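## Task

Find the patch panel mounted under the switch whose ports have red covers. One end of a patch lead hangs free. Insert it into port 19 of that panel and push until it clicks and latches. Do not leave any plug that is not held sitting well out from the panel. No lead may end up sharply kinked. Do not pull out any other plug, and do not shift one outward even a little, since that can count as failure. When you stop, every lead must pass through each cable-manager ring on its route. If the other lead is missing from a ring, the task fails. If the lead you inserted is missing from one, the result is marked down. Anything that stays in place only because the robot holds it does not count. Finish by opening the grippers and moving the arms away.

## Robot and tools

Robot: two arms, left_arm (the robot's own left, on the +y side) and right_arm. Each arm has six joints, in this column order: waist, shoulder, elbow, wrist pitch, wrist yaw, wrist roll, plus a parallel gripper.

World frame (metres): origin on the floor at the centre of the robot's foot, +x in the robot's facing direction, +y to its left, +z up. The state line gives each gripper's end_effector_position and end_effector_quat_wxyz in this frame. The position is the point between the finger pads, roughly 1 cm short of the tips. The fingers point along the gripper's +z axis and close along its y axis. Reported positions can be wrong, more so when the arm reaches far. Left and right in images have nothing to do with arm names. The two arms can reach different poses from identical joint angles.

Other result lines: Joint positions and Joint velocities list, for each arm, six angles (rad, rad/s) and then the pad gap (m; 0.094 when fully open). Joint targets shows the angles the joints are currently being driven to. grip_measured is the finger opening on the command scale, and each gripper may be off by about 1 mm. "joint sent to its limit" means a joint was clipped at its end stop. "joint command not followed" means a clearance check altered or blocked some joint targets. FAULT, MOTOR HOT and OVER-TEMPERATURE FAULT lines report stops and heat.

execute_actions(actions): a list of up to 15 actions, run in order. Each action is a table of up to 15 rows. Each row is one control step of 1/30 s. If a table has fewer than 15 rows, its last row is repeated. Each row holds 14 numbers in [-1, 1]: left_arm waist, shoulder, elbow, wrist pitch, wrist yaw, wrist roll, opening, then the same seven for right_arm. Send all 14 even when one arm is idle. The six joint values are offsets, not poses. They are measured from that arm's angles when the action began, not from the previous row. The first action of a call starts from the last reported angles. They are scaled per joint: 1.0 equals 1.264 rad (waist), 1.32 (shoulder), 1.276 (elbow), 1.83 (wrist pitch), 1.686 (wrist yaw) and 2.022 (wrist roll). Opening is absolute: +1 fully open, -1 closed. An empty list only returns the state and images.

Joint ranges (rad): waist -2.880 to 2.880, shoulder 0.000 to 3.142, elbow 0.000 to 3.019, wrist pitch -1.693 to 1.571, wrist yaw -1.571 to 1.571, wrist roll -2.094 to 2.094. True end stops may differ by up to 0.019 rad. An action that asks for more than 0.019 rad beyond a range end is rejected for both arms. If the first action fails this check, or any action is malformed, the whole call is rejected.

Motion caps: on each step, a joint's target may not lead its measured angle by more than 0.264 (waist), 0.32 (shoulder), 0.276 (elbow), 0.33 (wrist pitch), 0.186 (wrist yaw) or 0.522 (wrist roll) rad. Targets that would move a gripper more than 70 mm are scaled back. Big changes therefore take several actions, and you should command any unfinished remainder again. Zero offsets can let an arm droop. To hold it, send corrections back to the desired angles, and increase them if a joint stays short.

move(target, speed, blocking): target is one row of 14 numbers, laid out and scaled as above. Its joint values are offsets from the Joint positions in the latest result that shows them. Openings are absolute and are applied at the start. Every joint follows a synchronized path, so grippers usually trace curves. The path lasts 0.5 to 10 s and does not avoid obstacles or the other arm. speed (rad/s, 0.01 to 2, default 0.5) limits the joint that has farthest to go. Faster moves and targets set deeper past a contact hit or press harder. blocking=false returns after 0.5 s while motion continues. Until it ends, use wait or stop before any other action. The move: line reports the ending (done, off_target, moving, held, fault), limits=held or none, and each arm's joint farthest from its target.

wait(seconds): 0 to 10. Lets the robot hold its command. It returns early when a running move ends.

stop(): brakes a running move. Braking needs room, more after fast motion. The fingers keep moving.

zoom_image(camera, region): camera is one of cam_head_left, cam_head_right (896x504, pinhole), cam_left_wrist or cam_right_wrist (504x504, fisheye). region is [x0, y0, x1, y1] in that image's pixels, origin top-left, at most 504x504.

finished_scene(scene): ends the current scene, given by its number, and cannot be undone. The result says whether the task succeeded and states the next task. A reply with no tool call ends everything.

Calibration for each camera (K, distortion, T_world_to_cam) is supplied. It may be off by a few degrees and millimetres, and wrist cameras also inherit joint-reading errors.

Gripping: to hold firmly, command about 0.03 below grip_measured; smaller margins hold more lightly. The pads push about 50 to 62 N each, less on thin parts.

Avoid: arm-to-arm collisions or pressing, drops, slips, slams and hard pushes. Avoid long loaded holds: motors warn at 85 °C and at 100 °C the arm goes limp and falls. The simulation keeps running while you compose a reply, so keep replies brief.

Each tool is called after ">>>" as name([rows], argument=value, ...), one row to a line, values as JSON.

## Session

>>> execute_actions(actions=[])

Scene clock: 0.00 s.
left_arm: end_effector_position=(+0.6857, +0.3634, +1.2115) grip_measured=+1.000 end_effector_quat_wxyz=(+0.265, -0.010, +0.964, +0.001) | right_arm: end_effector_position=(+0.6833, -0.3624, +1.2080) grip_measured=+1.000 end_effector_quat_wxyz=(+0.252, +0.004, +0.968, -0.006)
Joint positions: left_arm=[ 0.453  1.488  0.985 -0.186 -0.501  0.144  0.094] | right_arm=[-0.449  1.497  0.995 -0.217  0.514 -0.142  0.094]
Joint velocities: left_arm=[ 0.005 -0.015  0.007 -0.002  0.022 -0.066  0.   ] | right_arm=[-0.024 -0.005 -0.002 -0.002 -0.051 -0.037  0.   ]
Motor temperatures (°C, as the motors report them): left_arm=[26 29 28 28 25 26] | right_arm=[26 26 26 27 27 27]
Joint targets: left_arm=[0.449 1.481 1.009 -0.182 -0.500 0.144] | right_arm=[-0.451 1.501 1.012 -0.215 0.514 -0.142]

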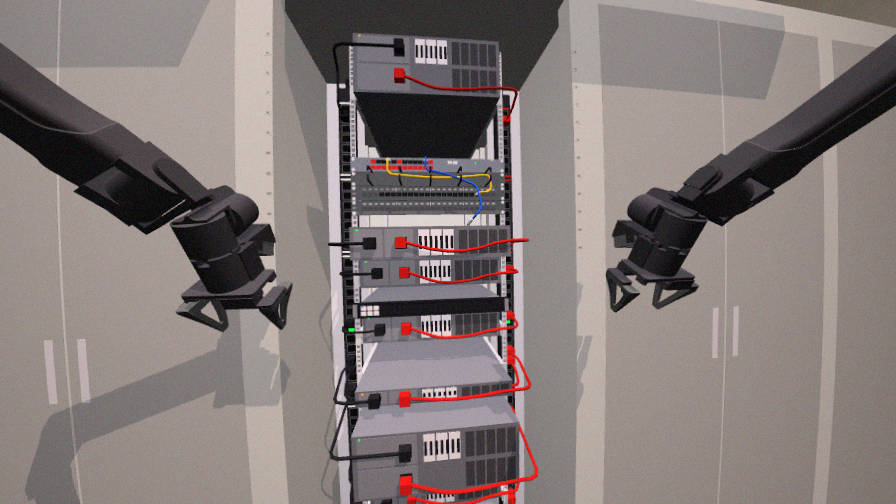

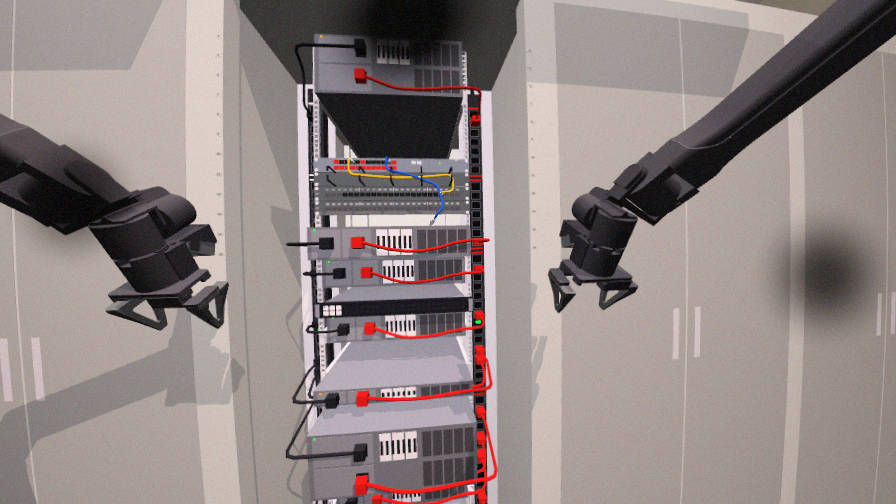

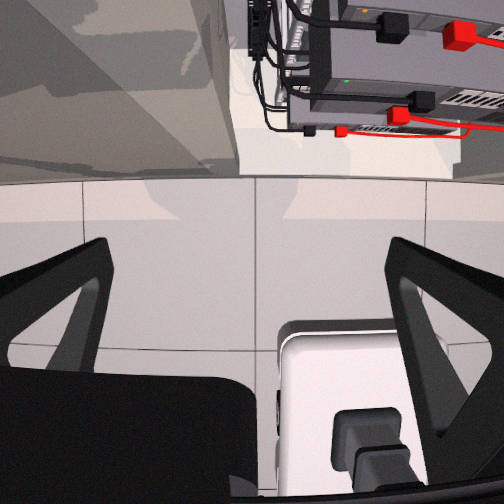

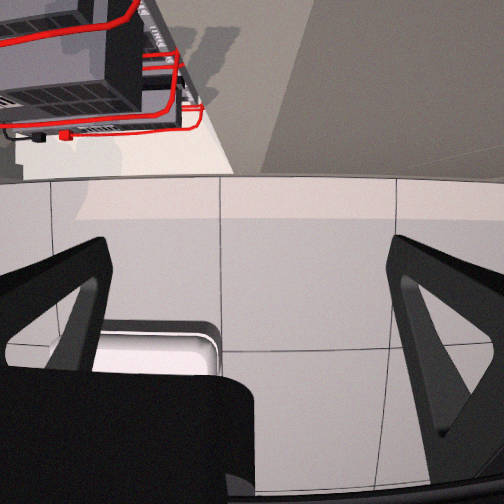

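>>> zoom_image(camera="cam_head_left", region=[340, 140, 520, 240])

>>> zoom_image(camera="cam_head_right", region=[300, 140, 480, 240])

Region (340, 140, 520, 240) of cam_head_left's 896x504 image, scaled by 2.800, with more detail than that image has.

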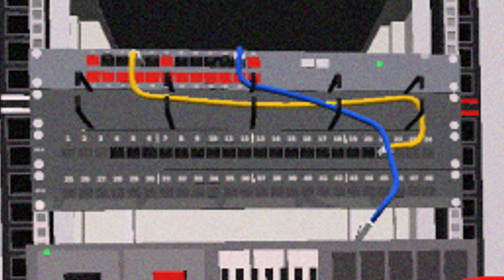

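Region (300, 140, 480, 240) of cam_head_right's 896x504 image, scaled by 2.800, with more detail than that image has.

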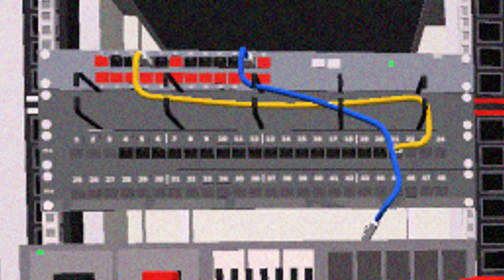

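>>> move(target=[0,0.15,0,0,0,0,1, 0,0,0.15,0,0,0,1])

>>> move(target=[0,0,0,0.15,0,0,1, 0.15,0,0,0,0,0,1])

>>> move(target=[0,0,0,0,0.15,0,1, 0,0,0,0,0,0.15,1])

Scene clock: 2.37 s.
left_arm: end_effector_position=(+0.6417, +0.3141, +1.1113) grip_measured=+1.000 end_effector_quat_wxyz=(+0.170, +0.045, +0.984, +0.001) | right_arm: end_effector_position=(+0.7601, -0.3886, +1.2749) grip_measured=+1.000 end_effector_quat_wxyz=(+0.324, +0.048, +0.945, -0.006)
Joint positions: left_arm=[ 0.453  1.699  0.974 -0.186 -0.501  0.144  0.094] | right_arm=[-0.449  1.496  1.17  -0.217  0.514 -0.142  0.094]
Joint velocities: left_arm=[-0.005 -0.015 -0.002 -0.012  0.051 -0.007  0.   ] | right_arm=[ 0.005  0.015  0.002  0.007 -0.051 -0.037  0.   ]
Motor temperatures (°C, as the motors report them): left_arm=[26 29 28 28 25 26] | right_arm=[26 26 26 27 27 27]
Joint targets: left_arm=[0.453 1.686 0.985 -0.186 -0.501 0.144] | right_arm=[-0.449 1.497 1.187 -0.217 0.514 -0.142]
move: done; limits=none; left_arm: farthest joint: the shoulder, 0.013 radians from its target (0.198 radians at the start); right_arm: farthest joint: the elbow, 0.017 radians from its target (0.191 radians at the start)
camera_calibration (this result's frames):
cam_left_wrist: T_world_to_cam=[[-0.0802101, -0.996664, -0.0150887, 0.379665], [-0.957091, 0.0727788, 0.280498, 0.280286], [-0.278465, 0.0369401, -0.959736, 1.3543], [0, 0, 0, 1]] pos_world=[0.675838, 0.307972, 1.22688]
cam_right_wrist: T_world_to_cam=[[-0.0996538, -0.994921, -0.0141553, -0.295149], [-0.994635, 0.100002, -0.0264842, 0.831364], [0.0277652, 0.0114401, -0.999549, 1.3805], [0, 0, 0, 1]] pos_world=[0.759161, -0.392581, 1.39771]

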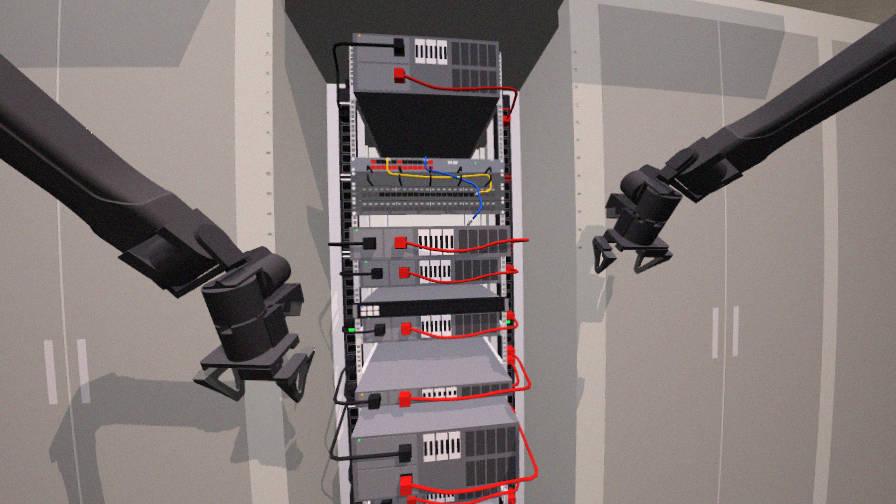

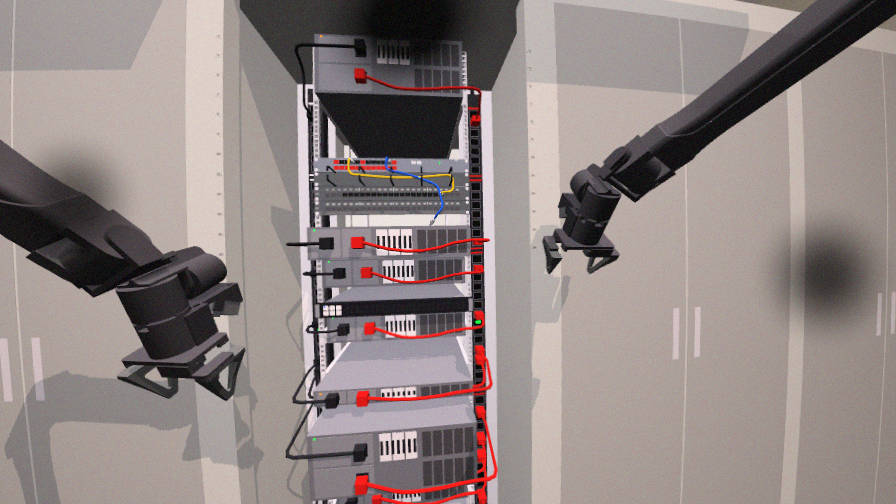

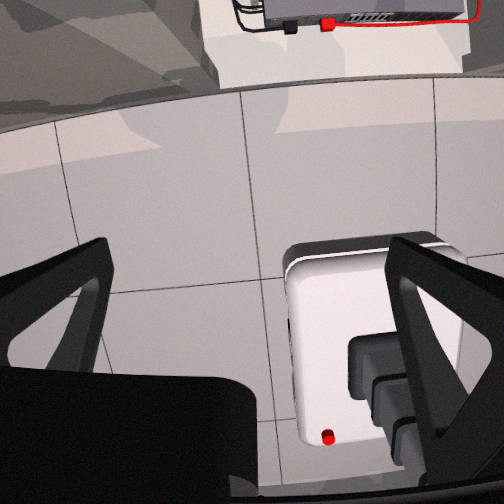

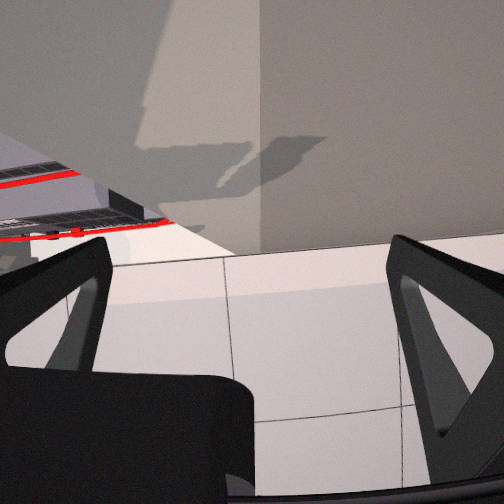

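Scene clock: 3.37 s.
left_arm: end_effector_position=(+0.6921, +0.3207, +1.1358) grip_measured=+1.000 end_effector_quat_wxyz=(+0.278, -0.018, +0.960, +0.001) | right_arm: end_effector_position=(+0.7503, -0.2860, +1.3296) grip_measured=+1.000 end_effector_quat_wxyz=(+0.359, -0.017, +0.932, +0.051)
Joint positions: left_arm=[ 0.453  1.699  0.972  0.071 -0.501  0.144  0.094] | right_arm=[-0.26   1.496  1.169 -0.217  0.514 -0.142  0.094]
Joint velocities: left_arm=[-0.005  0.005 -0.007 -0.007 -0.037 -0.007  0.   ] | right_arm=[-0.005 -0.015 -0.012  0.012 -0.037 -0.022  0.   ]
Motor temperatures (°C, as the motors report them): left_arm=[26 29 28 28 25 26] | right_arm=[26 26 26 27 27 27]
Joint targets: left_arm=[0.453 1.699 0.974 0.088 -0.501 0.144] | right_arm=[-0.259 1.496 1.170 -0.217 0.514 -0.142]
move: done; limits=none; left_arm: farthest joint: the wrist pitch, 0.018 radians from its target (0.275 radians at the start); right_arm: farthest joint: the waist, 0.001 radians from its target (0.189 radians at the start)
camera_calibration (this result's frames):
cam_left_wrist: T_world_to_cam=[[0.0428351, -0.99902, 0.011183, 0.276392], [-0.997166, -0.0420574, 0.0623762, 0.633495], [-0.0618447, -0.0138232, -0.99799, 1.30136], [0, 0, 0, 1]] pos_world=[0.700343, 0.320753, 1.25614]
cam_right_wrist: T_world_to_cam=[[0.0632345, -0.995035, -0.076851, -0.232112], [-0.993046, -0.0550719, -0.104048, 0.870424], [0.0992996, 0.0828961, -0.991599, 1.39048], [0, 0, 0, 1]] pos_world=[0.740975, -0.298289, 1.45153]

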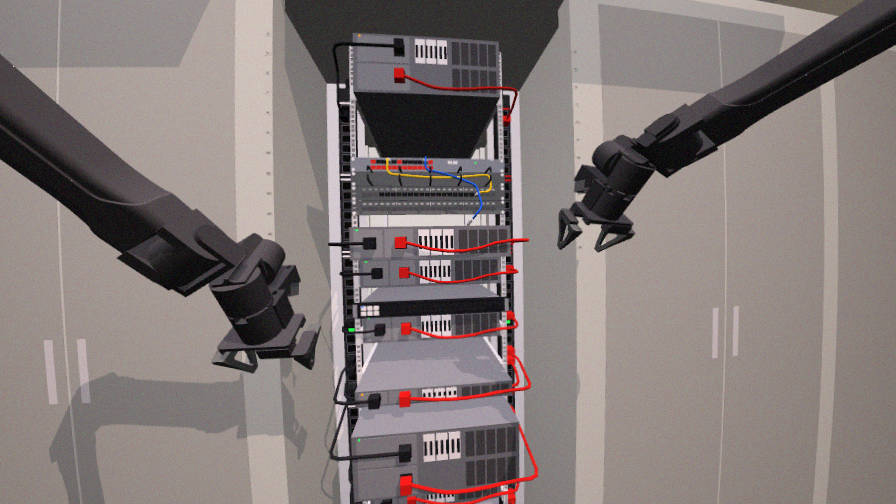

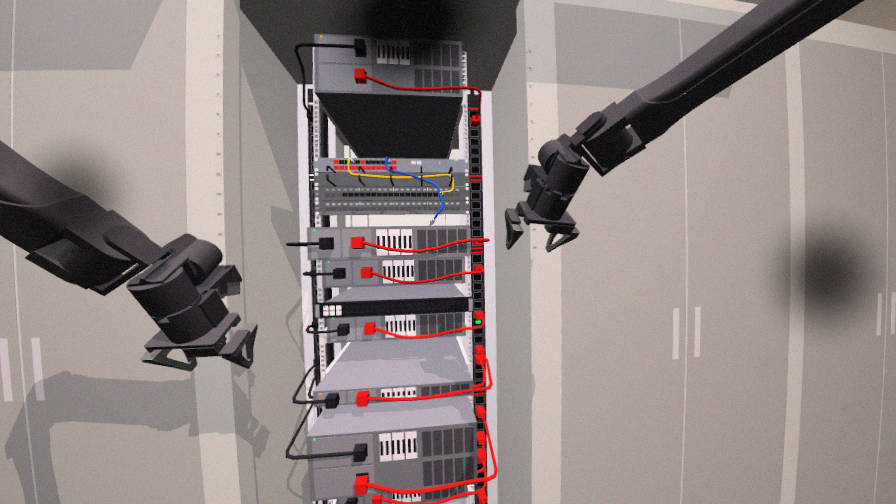

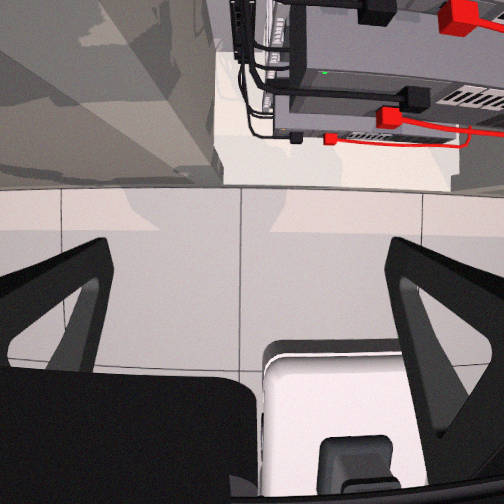

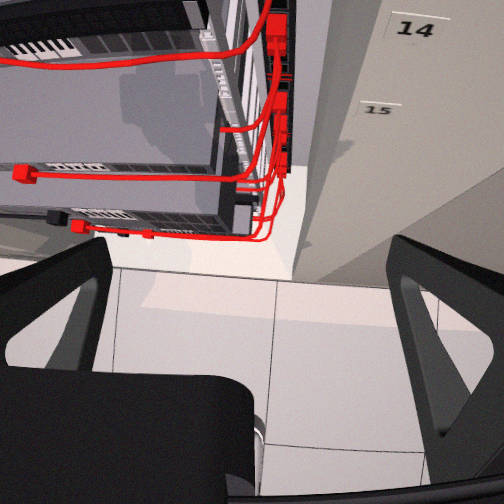

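Scene clock: 4.77 s.
left_arm: end_effector_position=(+0.6959, +0.2791, +1.1438) grip_measured=+1.000 end_effector_quat_wxyz=(+0.295, +0.016, +0.948, -0.116) | right_arm: end_effector_position=(+0.7503, -0.2860, +1.3296) grip_measured=+1.000 end_effector_quat_wxyz=(+0.348, +0.117, +0.925, +0.102)
Joint positions: left_arm=[ 0.453  1.699  0.972  0.071 -0.252  0.144  0.094] | right_arm=[-0.26   1.496  1.169 -0.217  0.514  0.147  0.094]
Joint velocities: left_arm=[-0.015 -0.015  0.012  0.002 -0.037 -0.037  0.   ] | right_arm=[-0.005 -0.005  0.007 -0.017  0.007  0.022  0.   ]
Motor temperatures (°C, as the motors report them): left_arm=[26 29 28 28 25 26] | right_arm=[26 26 27 27 27 27]
Joint targets: left_arm=[0.453 1.699 0.972 0.071 -0.248 0.144] | right_arm=[-0.260 1.496 1.169 -0.217 0.514 0.162]
move: done; limits=none; left_arm: farthest joint: the wrist yaw, 0.004 radians from its target (0.252 radians at the start); right_arm: farthest joint: the wrist roll, 0.014 radians from its target (0.303 radians at the start)
camera_calibration (this result's frames):
cam_left_wrist: T_world_to_cam=[[-0.0920504, -0.972386, 0.21446, 0.0884691], [-0.995207, 0.096979, 0.0125513, 0.651855], [-0.0330028, -0.212277, -0.976652, 1.31993], [0, 0, 0, 1]] pos_world=[0.700436, 0.303, 1.26196]
cam_right_wrist: T_world_to_cam=[[-0.150444, -0.952635, -0.264298, 0.189573], [-0.983067, 0.172446, -0.0619828, 0.872063], [0.104624, 0.250497, -0.962447, 1.39565], [0, 0, 0, 1]] pos_world=[0.739798, -0.319397, 1.4474]

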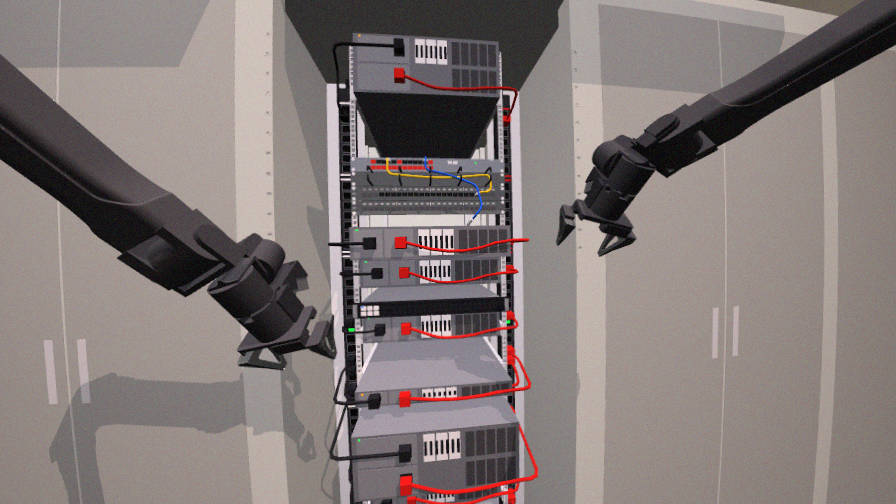

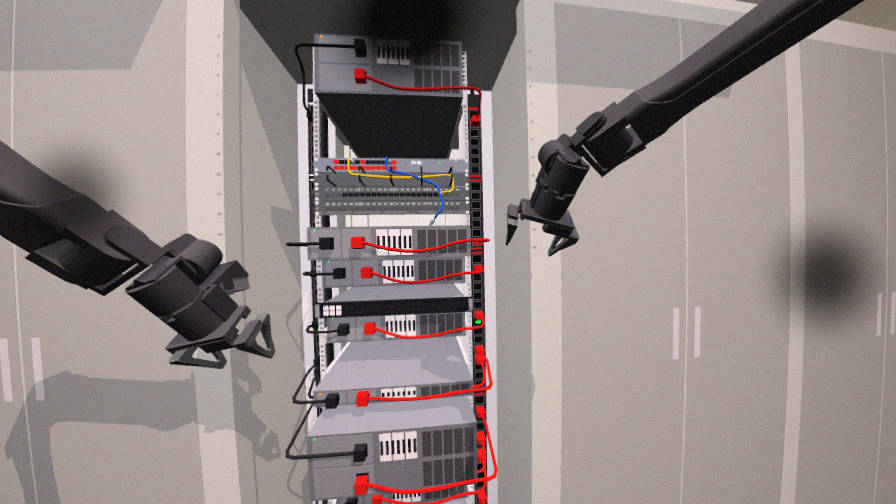

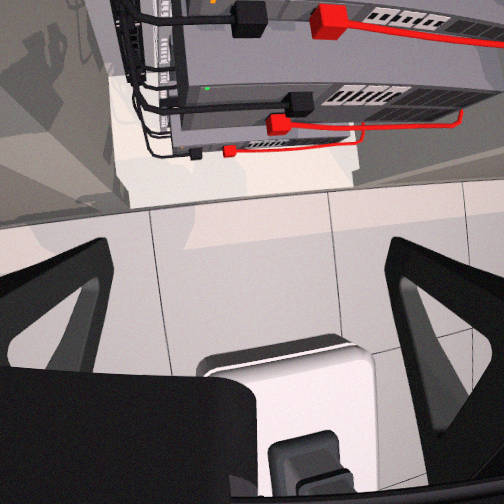

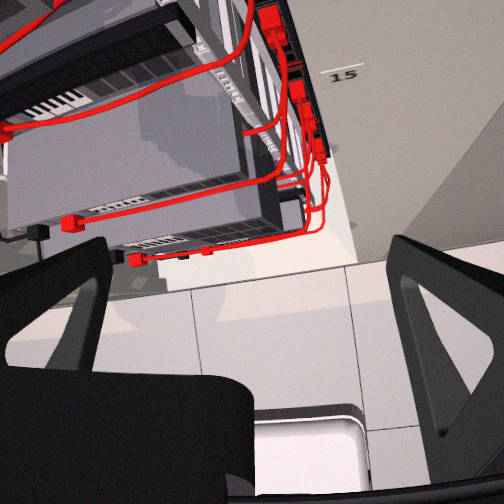

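>>> move(target=[0,0,0,0,0,0,1, 0.177,0.393,0.19,0.661,0,-0.4,1], speed=0.8)

Scene clock: 11.27 s.
left_arm: end_effector_position=(+0.6959, +0.2791, +1.1438) grip_measured=+1.000 end_effector_quat_wxyz=(+0.295, +0.016, +0.948, -0.116) | right_arm: end_effector_position=(+0.8420, -0.1036, +1.4163) grip_measured=+1.000 end_effector_quat_wxyz=(+0.696, -0.007, +0.718, -0.001)
Joint positions: left_arm=[ 0.453  1.699  0.972  0.071 -0.252  0.144  0.094] | right_arm=[-0.045  1.995  1.373  0.97   0.514 -0.647  0.094]
Joint velocities: left_arm=[ 0.005 -0.024 -0.002 -0.022  0.066 -0.051  0.   ] | right_arm=[-0.024 -0.005 -0.007  0.002 -0.007  0.051  0.   ]
Motor temperatures (°C, as the motors report them): left_arm=[26 30 29 28 25 26] | right_arm=[26 27 28 27 27 27]
Joint targets: left_arm=[0.453 1.699 0.972 0.071 -0.252 0.144] | right_arm=[-0.036 2.015 1.411 0.993 0.514 -0.662]
move: off_target (right_arm); limits=none; left_arm: farthest joint: the waist, 0.000 radians from its target (0.000 radians at the start); right_arm: farthest joint: the elbow, 0.038 radians from its target (0.242 radians at the start)
camera_calibration (this result's frames):
cam_left_wrist: T_world_to_cam=[[-0.0920504, -0.972386, 0.21446, 0.0884691], [-0.995207, 0.096979, 0.0125513, 0.651855], [-0.0330028, -0.212277, -0.976652, 1.31993], [0, 0, 0, 1]] pos_world=[0.700436, 0.303, 1.26196]
cam_right_wrist: T_world_to_cam=[[0.000584286, -0.999949, 0.0101293, -0.120794], [-0.616678, -0.00833423, -0.787172, 1.63603], [0.787216, -0.00578657, -0.616651, 0.332717], [0, 0, 0, 1]] pos_world=[0.747053, -0.105228, 1.49423]

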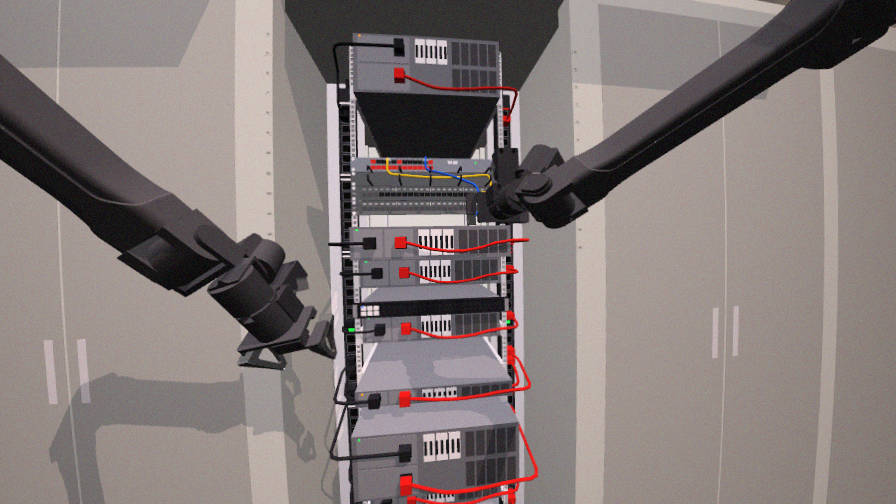

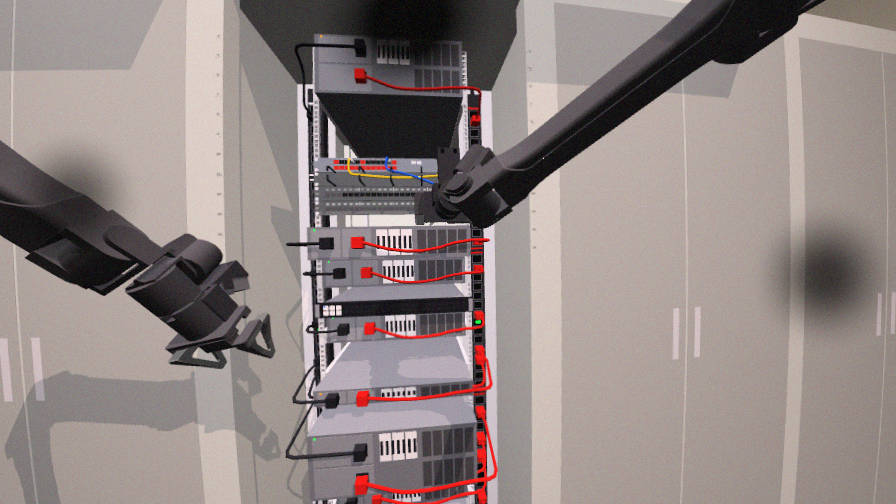

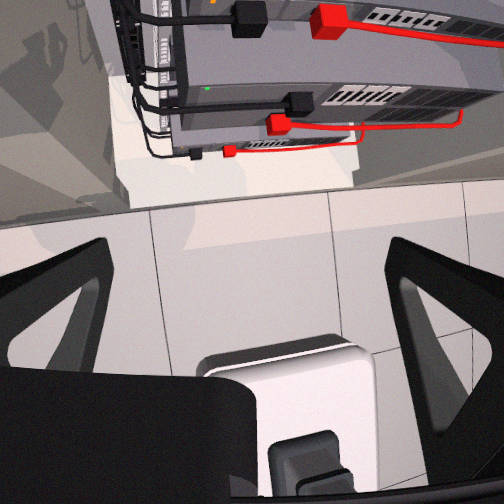

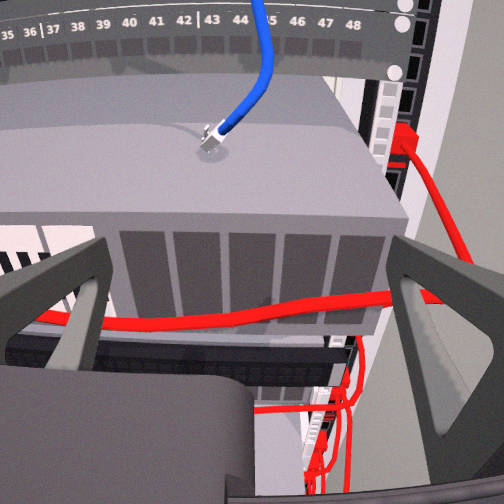

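>>> zoom_image(camera="cam_right_wrist", region=[150, 60, 310, 190])

Region (150, 60, 310, 190) of cam_right_wrist's 504x504 image, scaled by 3.150, with more detail than that image has; it fills the top 410 rows of this view, and the rest is white.

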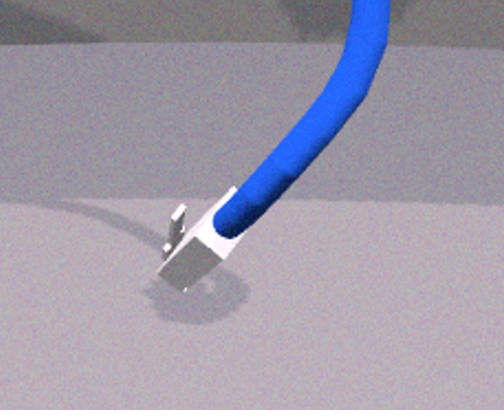

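>>> move(target=[0,0,0,0,0,0,1, 0,0.01,0.03,0.25,0,0,1], speed=0.8)

Scene clock: 12.77 s.
left_arm: end_effector_position=(+0.6959, +0.2791, +1.1438) grip_measured=+1.000 end_effector_quat_wxyz=(+0.295, +0.016, +0.948, -0.116) | right_arm: end_effector_position=(+0.8270, -0.1687, +1.4877) grip_measured=+1.000 end_effector_quat_wxyz=(+0.789, +0.150, +0.596, -0.008)
Joint positions: left_arm=[ 0.453  1.699  0.972  0.071 -0.252  0.144  0.094] | right_arm=[-0.045  1.995  1.376  1.406  0.514 -0.648  0.094]
Joint velocities: left_arm=[-0.005 -0.005  0.012  0.002 -0.037  0.007  0.   ] | right_arm=[-0.015 -0.005 -0.007  0.002 -0.037  0.007  0.   ]
Motor temperatures (°C, as the motors report them): left_arm=[26 30 29 28 25 26] | right_arm=[26 27 28 27 27 27]
Joint targets: left_arm=[0.453 1.699 0.972 0.071 -0.252 0.144] | right_arm=[-0.045 2.009 1.412 1.427 0.514 -0.647]
move: off_target (right_arm); limits=none; left_arm: farthest joint: the waist, 0.000 radians from its target (0.000 radians at the start); right_arm: farthest joint: the elbow, 0.036 radians from its target (0.038 radians at the start)
camera_calibration (this result's frames):
cam_left_wrist: T_world_to_cam=[[-0.0920504, -0.972386, 0.21446, 0.0884691], [-0.995207, 0.096979, 0.0125513, 0.651855], [-0.0330028, -0.212277, -0.976652, 1.31993], [0, 0, 0, 1]] pos_world=[0.700436, 0.303, 1.26196]
cam_right_wrist: T_world_to_cam=[[-0.19752, -0.953021, -0.229646, 0.341915], [-0.321238, 0.284252, -0.903331, 1.66025], [0.926171, -0.104655, -0.362292, -0.121765], [0, 0, 0, 1]] pos_world=[0.713647, -0.158821, 1.53416]

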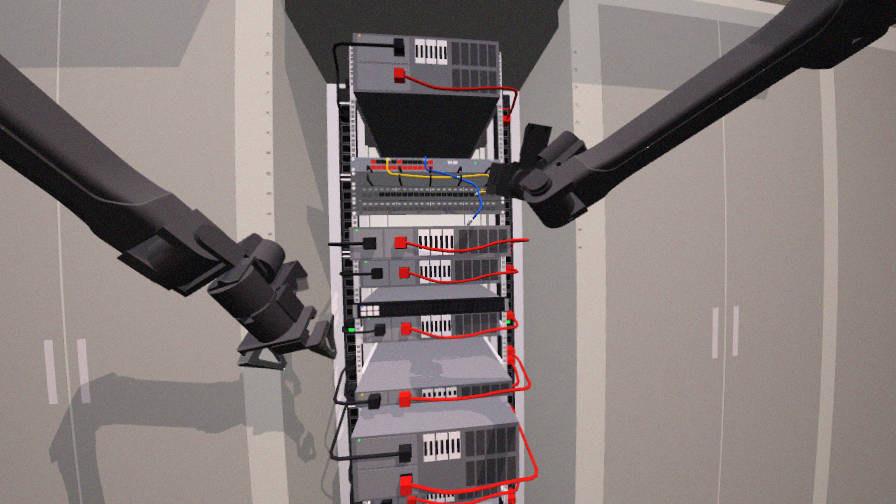

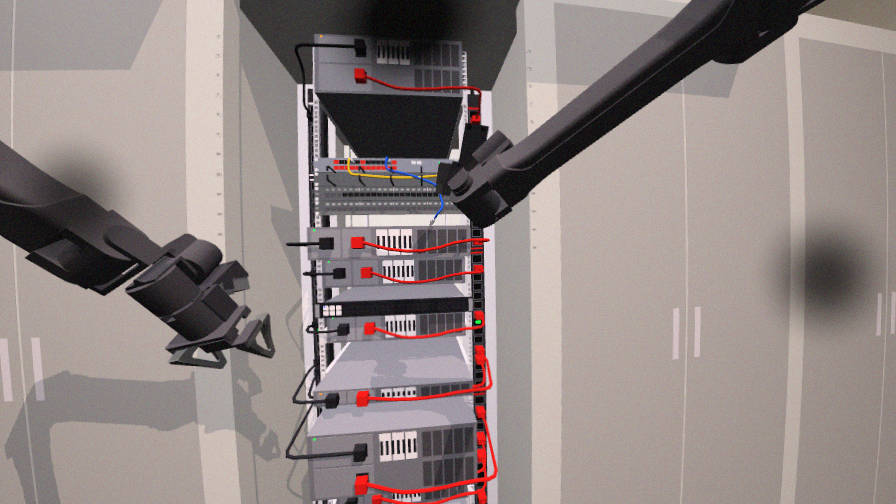

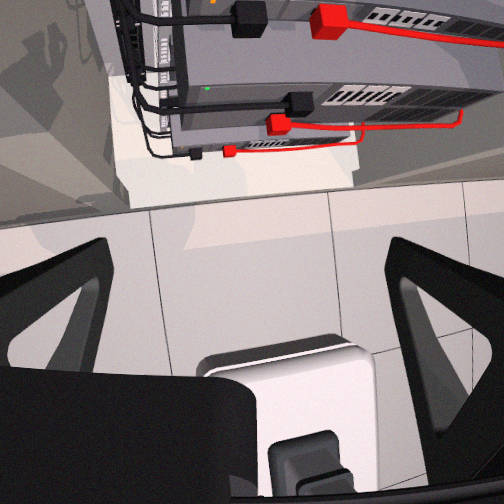

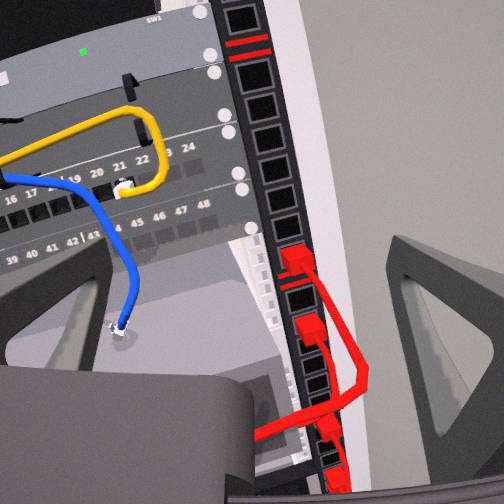

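>>> zoom_image(camera="cam_right_wrist", region=[0, 130, 200, 350])

>>> zoom_image(camera="cam_right_wrist", region=[60, 150, 160, 230])

Region (0, 130, 200, 350) of cam_right_wrist's 504x504 image, scaled by 2.291, with more detail than that image has; it fills the left 458 columns of this view, and the rest is white.

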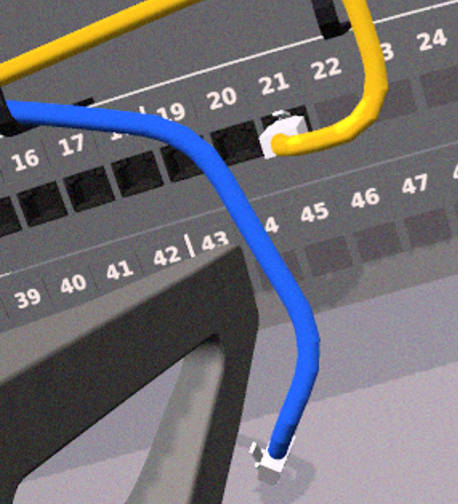

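Region (60, 150, 160, 230) of cam_right_wrist's 504x504 image, scaled by 5.040, with more detail than that image has; it fills the top 403 rows of this view, and the rest is white.

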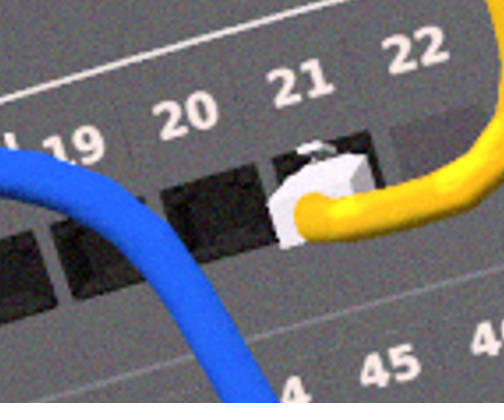

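>>> move(target=[0,0,0,0,0,0,1, -0.025,-0.1,0.439,-1.0,-0.091,-0.156,1], speed=1.0)

>>> move(target=[0,0,0,0,0,0,1, 0,0,0.025,-0.07,0,0,1], speed=0.5)

Scene clock: 19.57 s.
left_arm: end_effector_position=(+0.6959, +0.2791, +1.1438) grip_measured=+1.000 end_effector_quat_wxyz=(+0.295, +0.016, +0.948, -0.116) | right_arm: end_effector_position=(+0.8940, -0.1082, +1.5015) grip_measured=+1.000 end_effector_quat_wxyz=(+0.495, -0.408, +0.768, -0.004)
Joint positions: left_arm=[ 0.453  1.699  0.972  0.071 -0.252  0.144  0.094] | right_arm=[-0.053  1.873  1.894 -0.406  0.364 -0.948  0.094]
Joint velocities: left_arm=[-0.005 -0.005 -0.017 -0.012 -0.051 -0.037  0.   ] | right_arm=[-0.015 -0.015  0.017  0.002  0.007 -0.007  0.   ]
Motor temperatures (°C, as the motors report them): left_arm=[26 30 29 28 25 26] | right_arm=[27 27 29 27 28 27]
Joint targets: left_arm=[0.453 1.699 0.972 0.071 -0.252 0.144] | right_arm=[-0.077 1.864 1.935 -0.423 0.360 -0.963]
move: off_target (right_arm); limits=none; left_arm: farthest joint: the waist, 0.000 radians from its target (0.000 radians at the start); right_arm: farthest joint: the elbow, 0.042 radians from its target (0.561 radians at the start)
camera_calibration (this result's frames):
cam_left_wrist: T_world_to_cam=[[-0.0920504, -0.972386, 0.21446, 0.0884691], [-0.995207, 0.096979, 0.0125513, 0.651855], [-0.0330028, -0.212277, -0.976652, 1.31993], [0, 0, 0, 1]] pos_world=[0.700436, 0.303, 1.26196]
cam_right_wrist: T_world_to_cam=[[0.615567, -0.671185, 0.413023, -1.2454], [-0.598642, -0.739084, -0.308841, 0.921638], [0.512548, -0.0571405, -0.856755, 0.944829], [0, 0, 0, 1]] pos_world=[0.834086, -0.100737, 1.6085]

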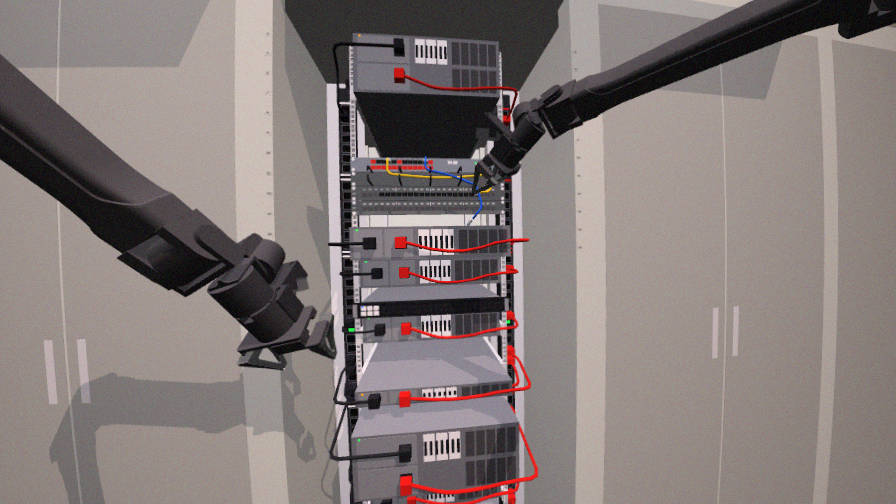

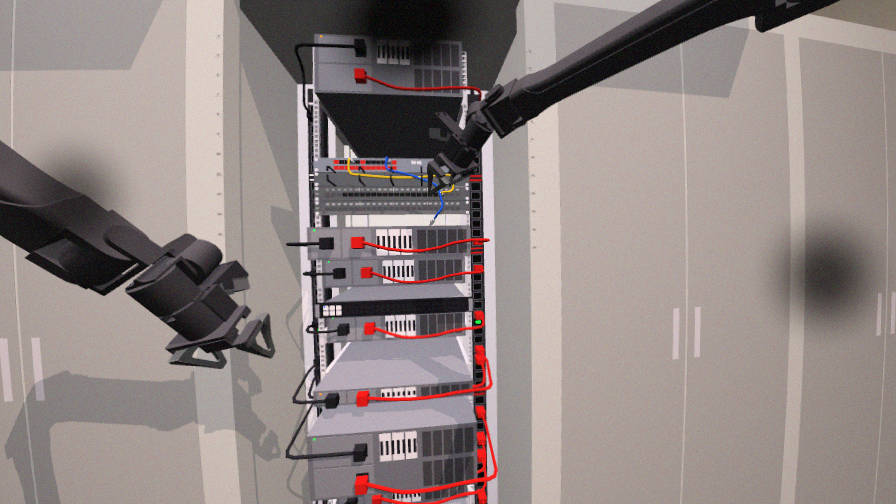

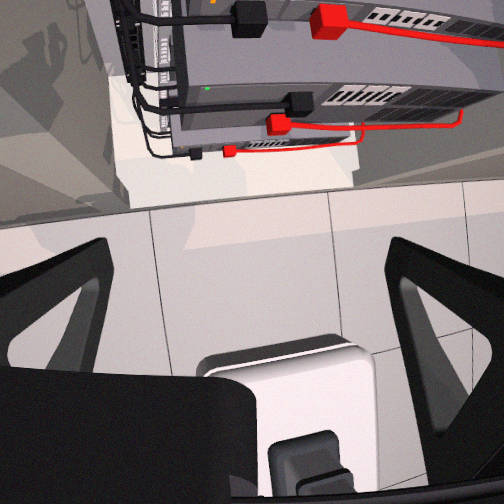

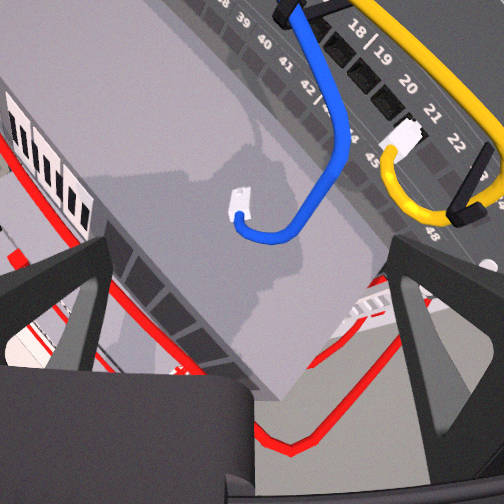

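Scene clock: 20.37 s.
left_arm: end_effector_position=(+0.6959, +0.2791, +1.1438) grip_measured=+1.000 end_effector_quat_wxyz=(+0.295, +0.016, +0.948, -0.116) | right_arm: end_effector_position=(+0.8773, -0.1047, +1.4819) grip_measured=+1.000 end_effector_quat_wxyz=(+0.454, -0.443, +0.773, +0.006)
Joint positions: left_arm=[ 0.453  1.699  0.972  0.071 -0.252  0.144  0.094] | right_arm=[-0.053  1.873  1.894 -0.517  0.364 -0.948  0.094]
Joint velocities: left_arm=[-0.005 -0.005  0.007  0.007  0.007  0.007  0.   ] | right_arm=[ 0.015 -0.024  0.002  0.002 -0.022 -0.022  0.   ]
Motor temperatures (°C, as the motors report them): left_arm=[26 30 29 28 25 26] | right_arm=[27 27 29 27 28 27]
Joint targets: left_arm=[0.453 1.699 0.972 0.071 -0.252 0.144] | right_arm=[-0.053 1.873 1.926 -0.534 0.364 -0.948]
move: off_target (right_arm); limits=none; left_arm: farthest joint: the waist, 0.000 radians from its target (0.000 radians at the start); right_arm: farthest joint: the elbow, 0.032 radians from its target (0.032 radians at the start)
camera_calibration (this result's frames):
cam_left_wrist: T_world_to_cam=[[-0.0920504, -0.972386, 0.21446, 0.0884691], [-0.995207, 0.096979, 0.0125513, 0.651855], [-0.0330028, -0.212277, -0.976652, 1.31993], [0, 0, 0, 1]] pos_world=[0.700436, 0.303, 1.26196]
cam_right_wrist: T_world_to_cam=[[0.684795, -0.611569, 0.396281, -1.25436], [-0.574265, -0.787654, -0.223204, 0.754842], [0.448637, -0.0747207, -0.890585, 1.04121], [0, 0, 0, 1]] pos_world=[0.825329, -0.0947709, 1.59285]

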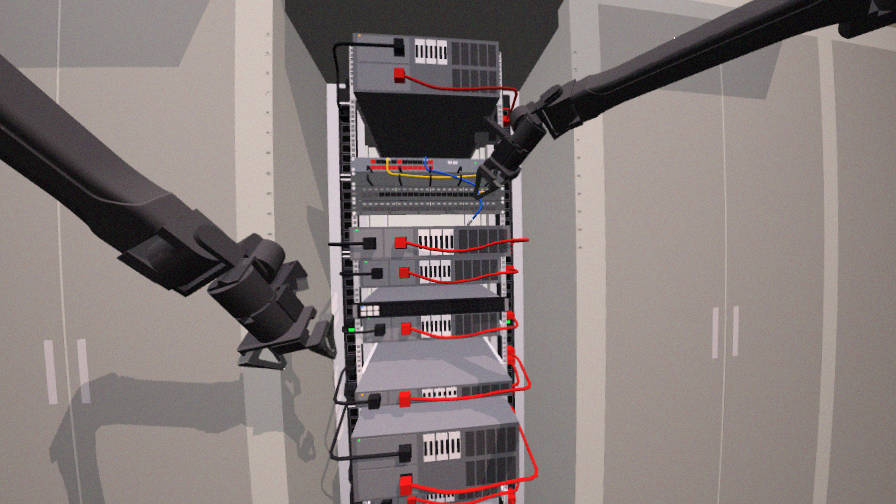

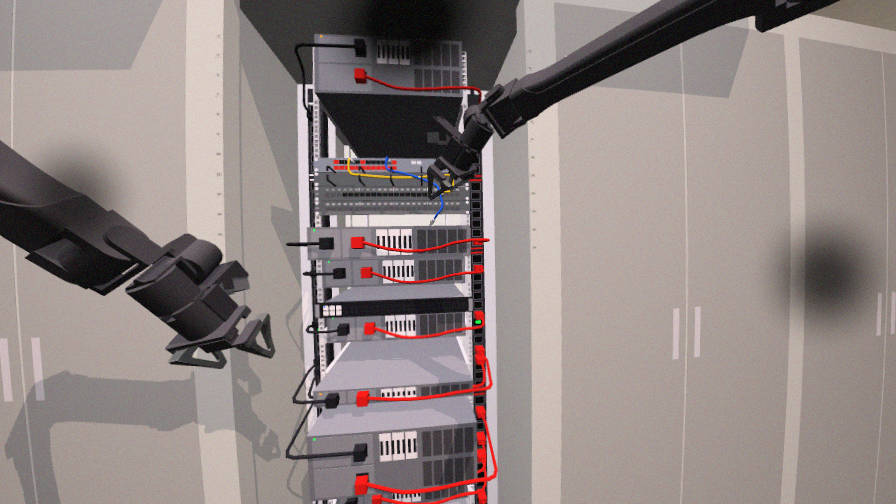

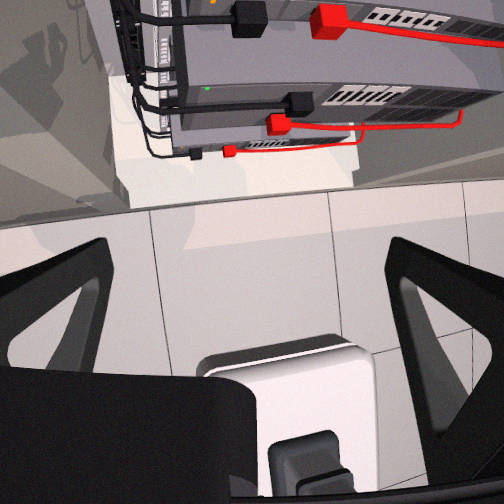

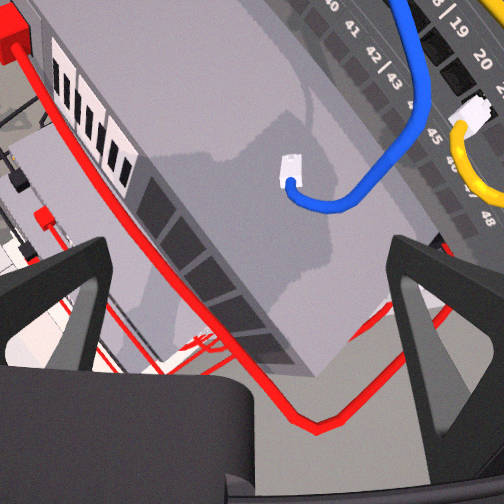

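>>> zoom_image(camera="cam_right_wrist", region=[240, 130, 380, 230])

Region (240, 130, 380, 230) of cam_right_wrist's 504x504 image, scaled by 3.600, with more detail than that image has; it fills the top 360 rows of this view, and the rest is white.

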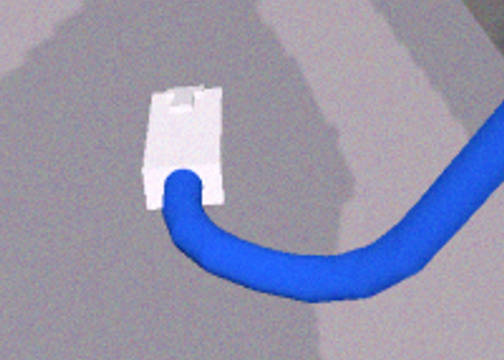

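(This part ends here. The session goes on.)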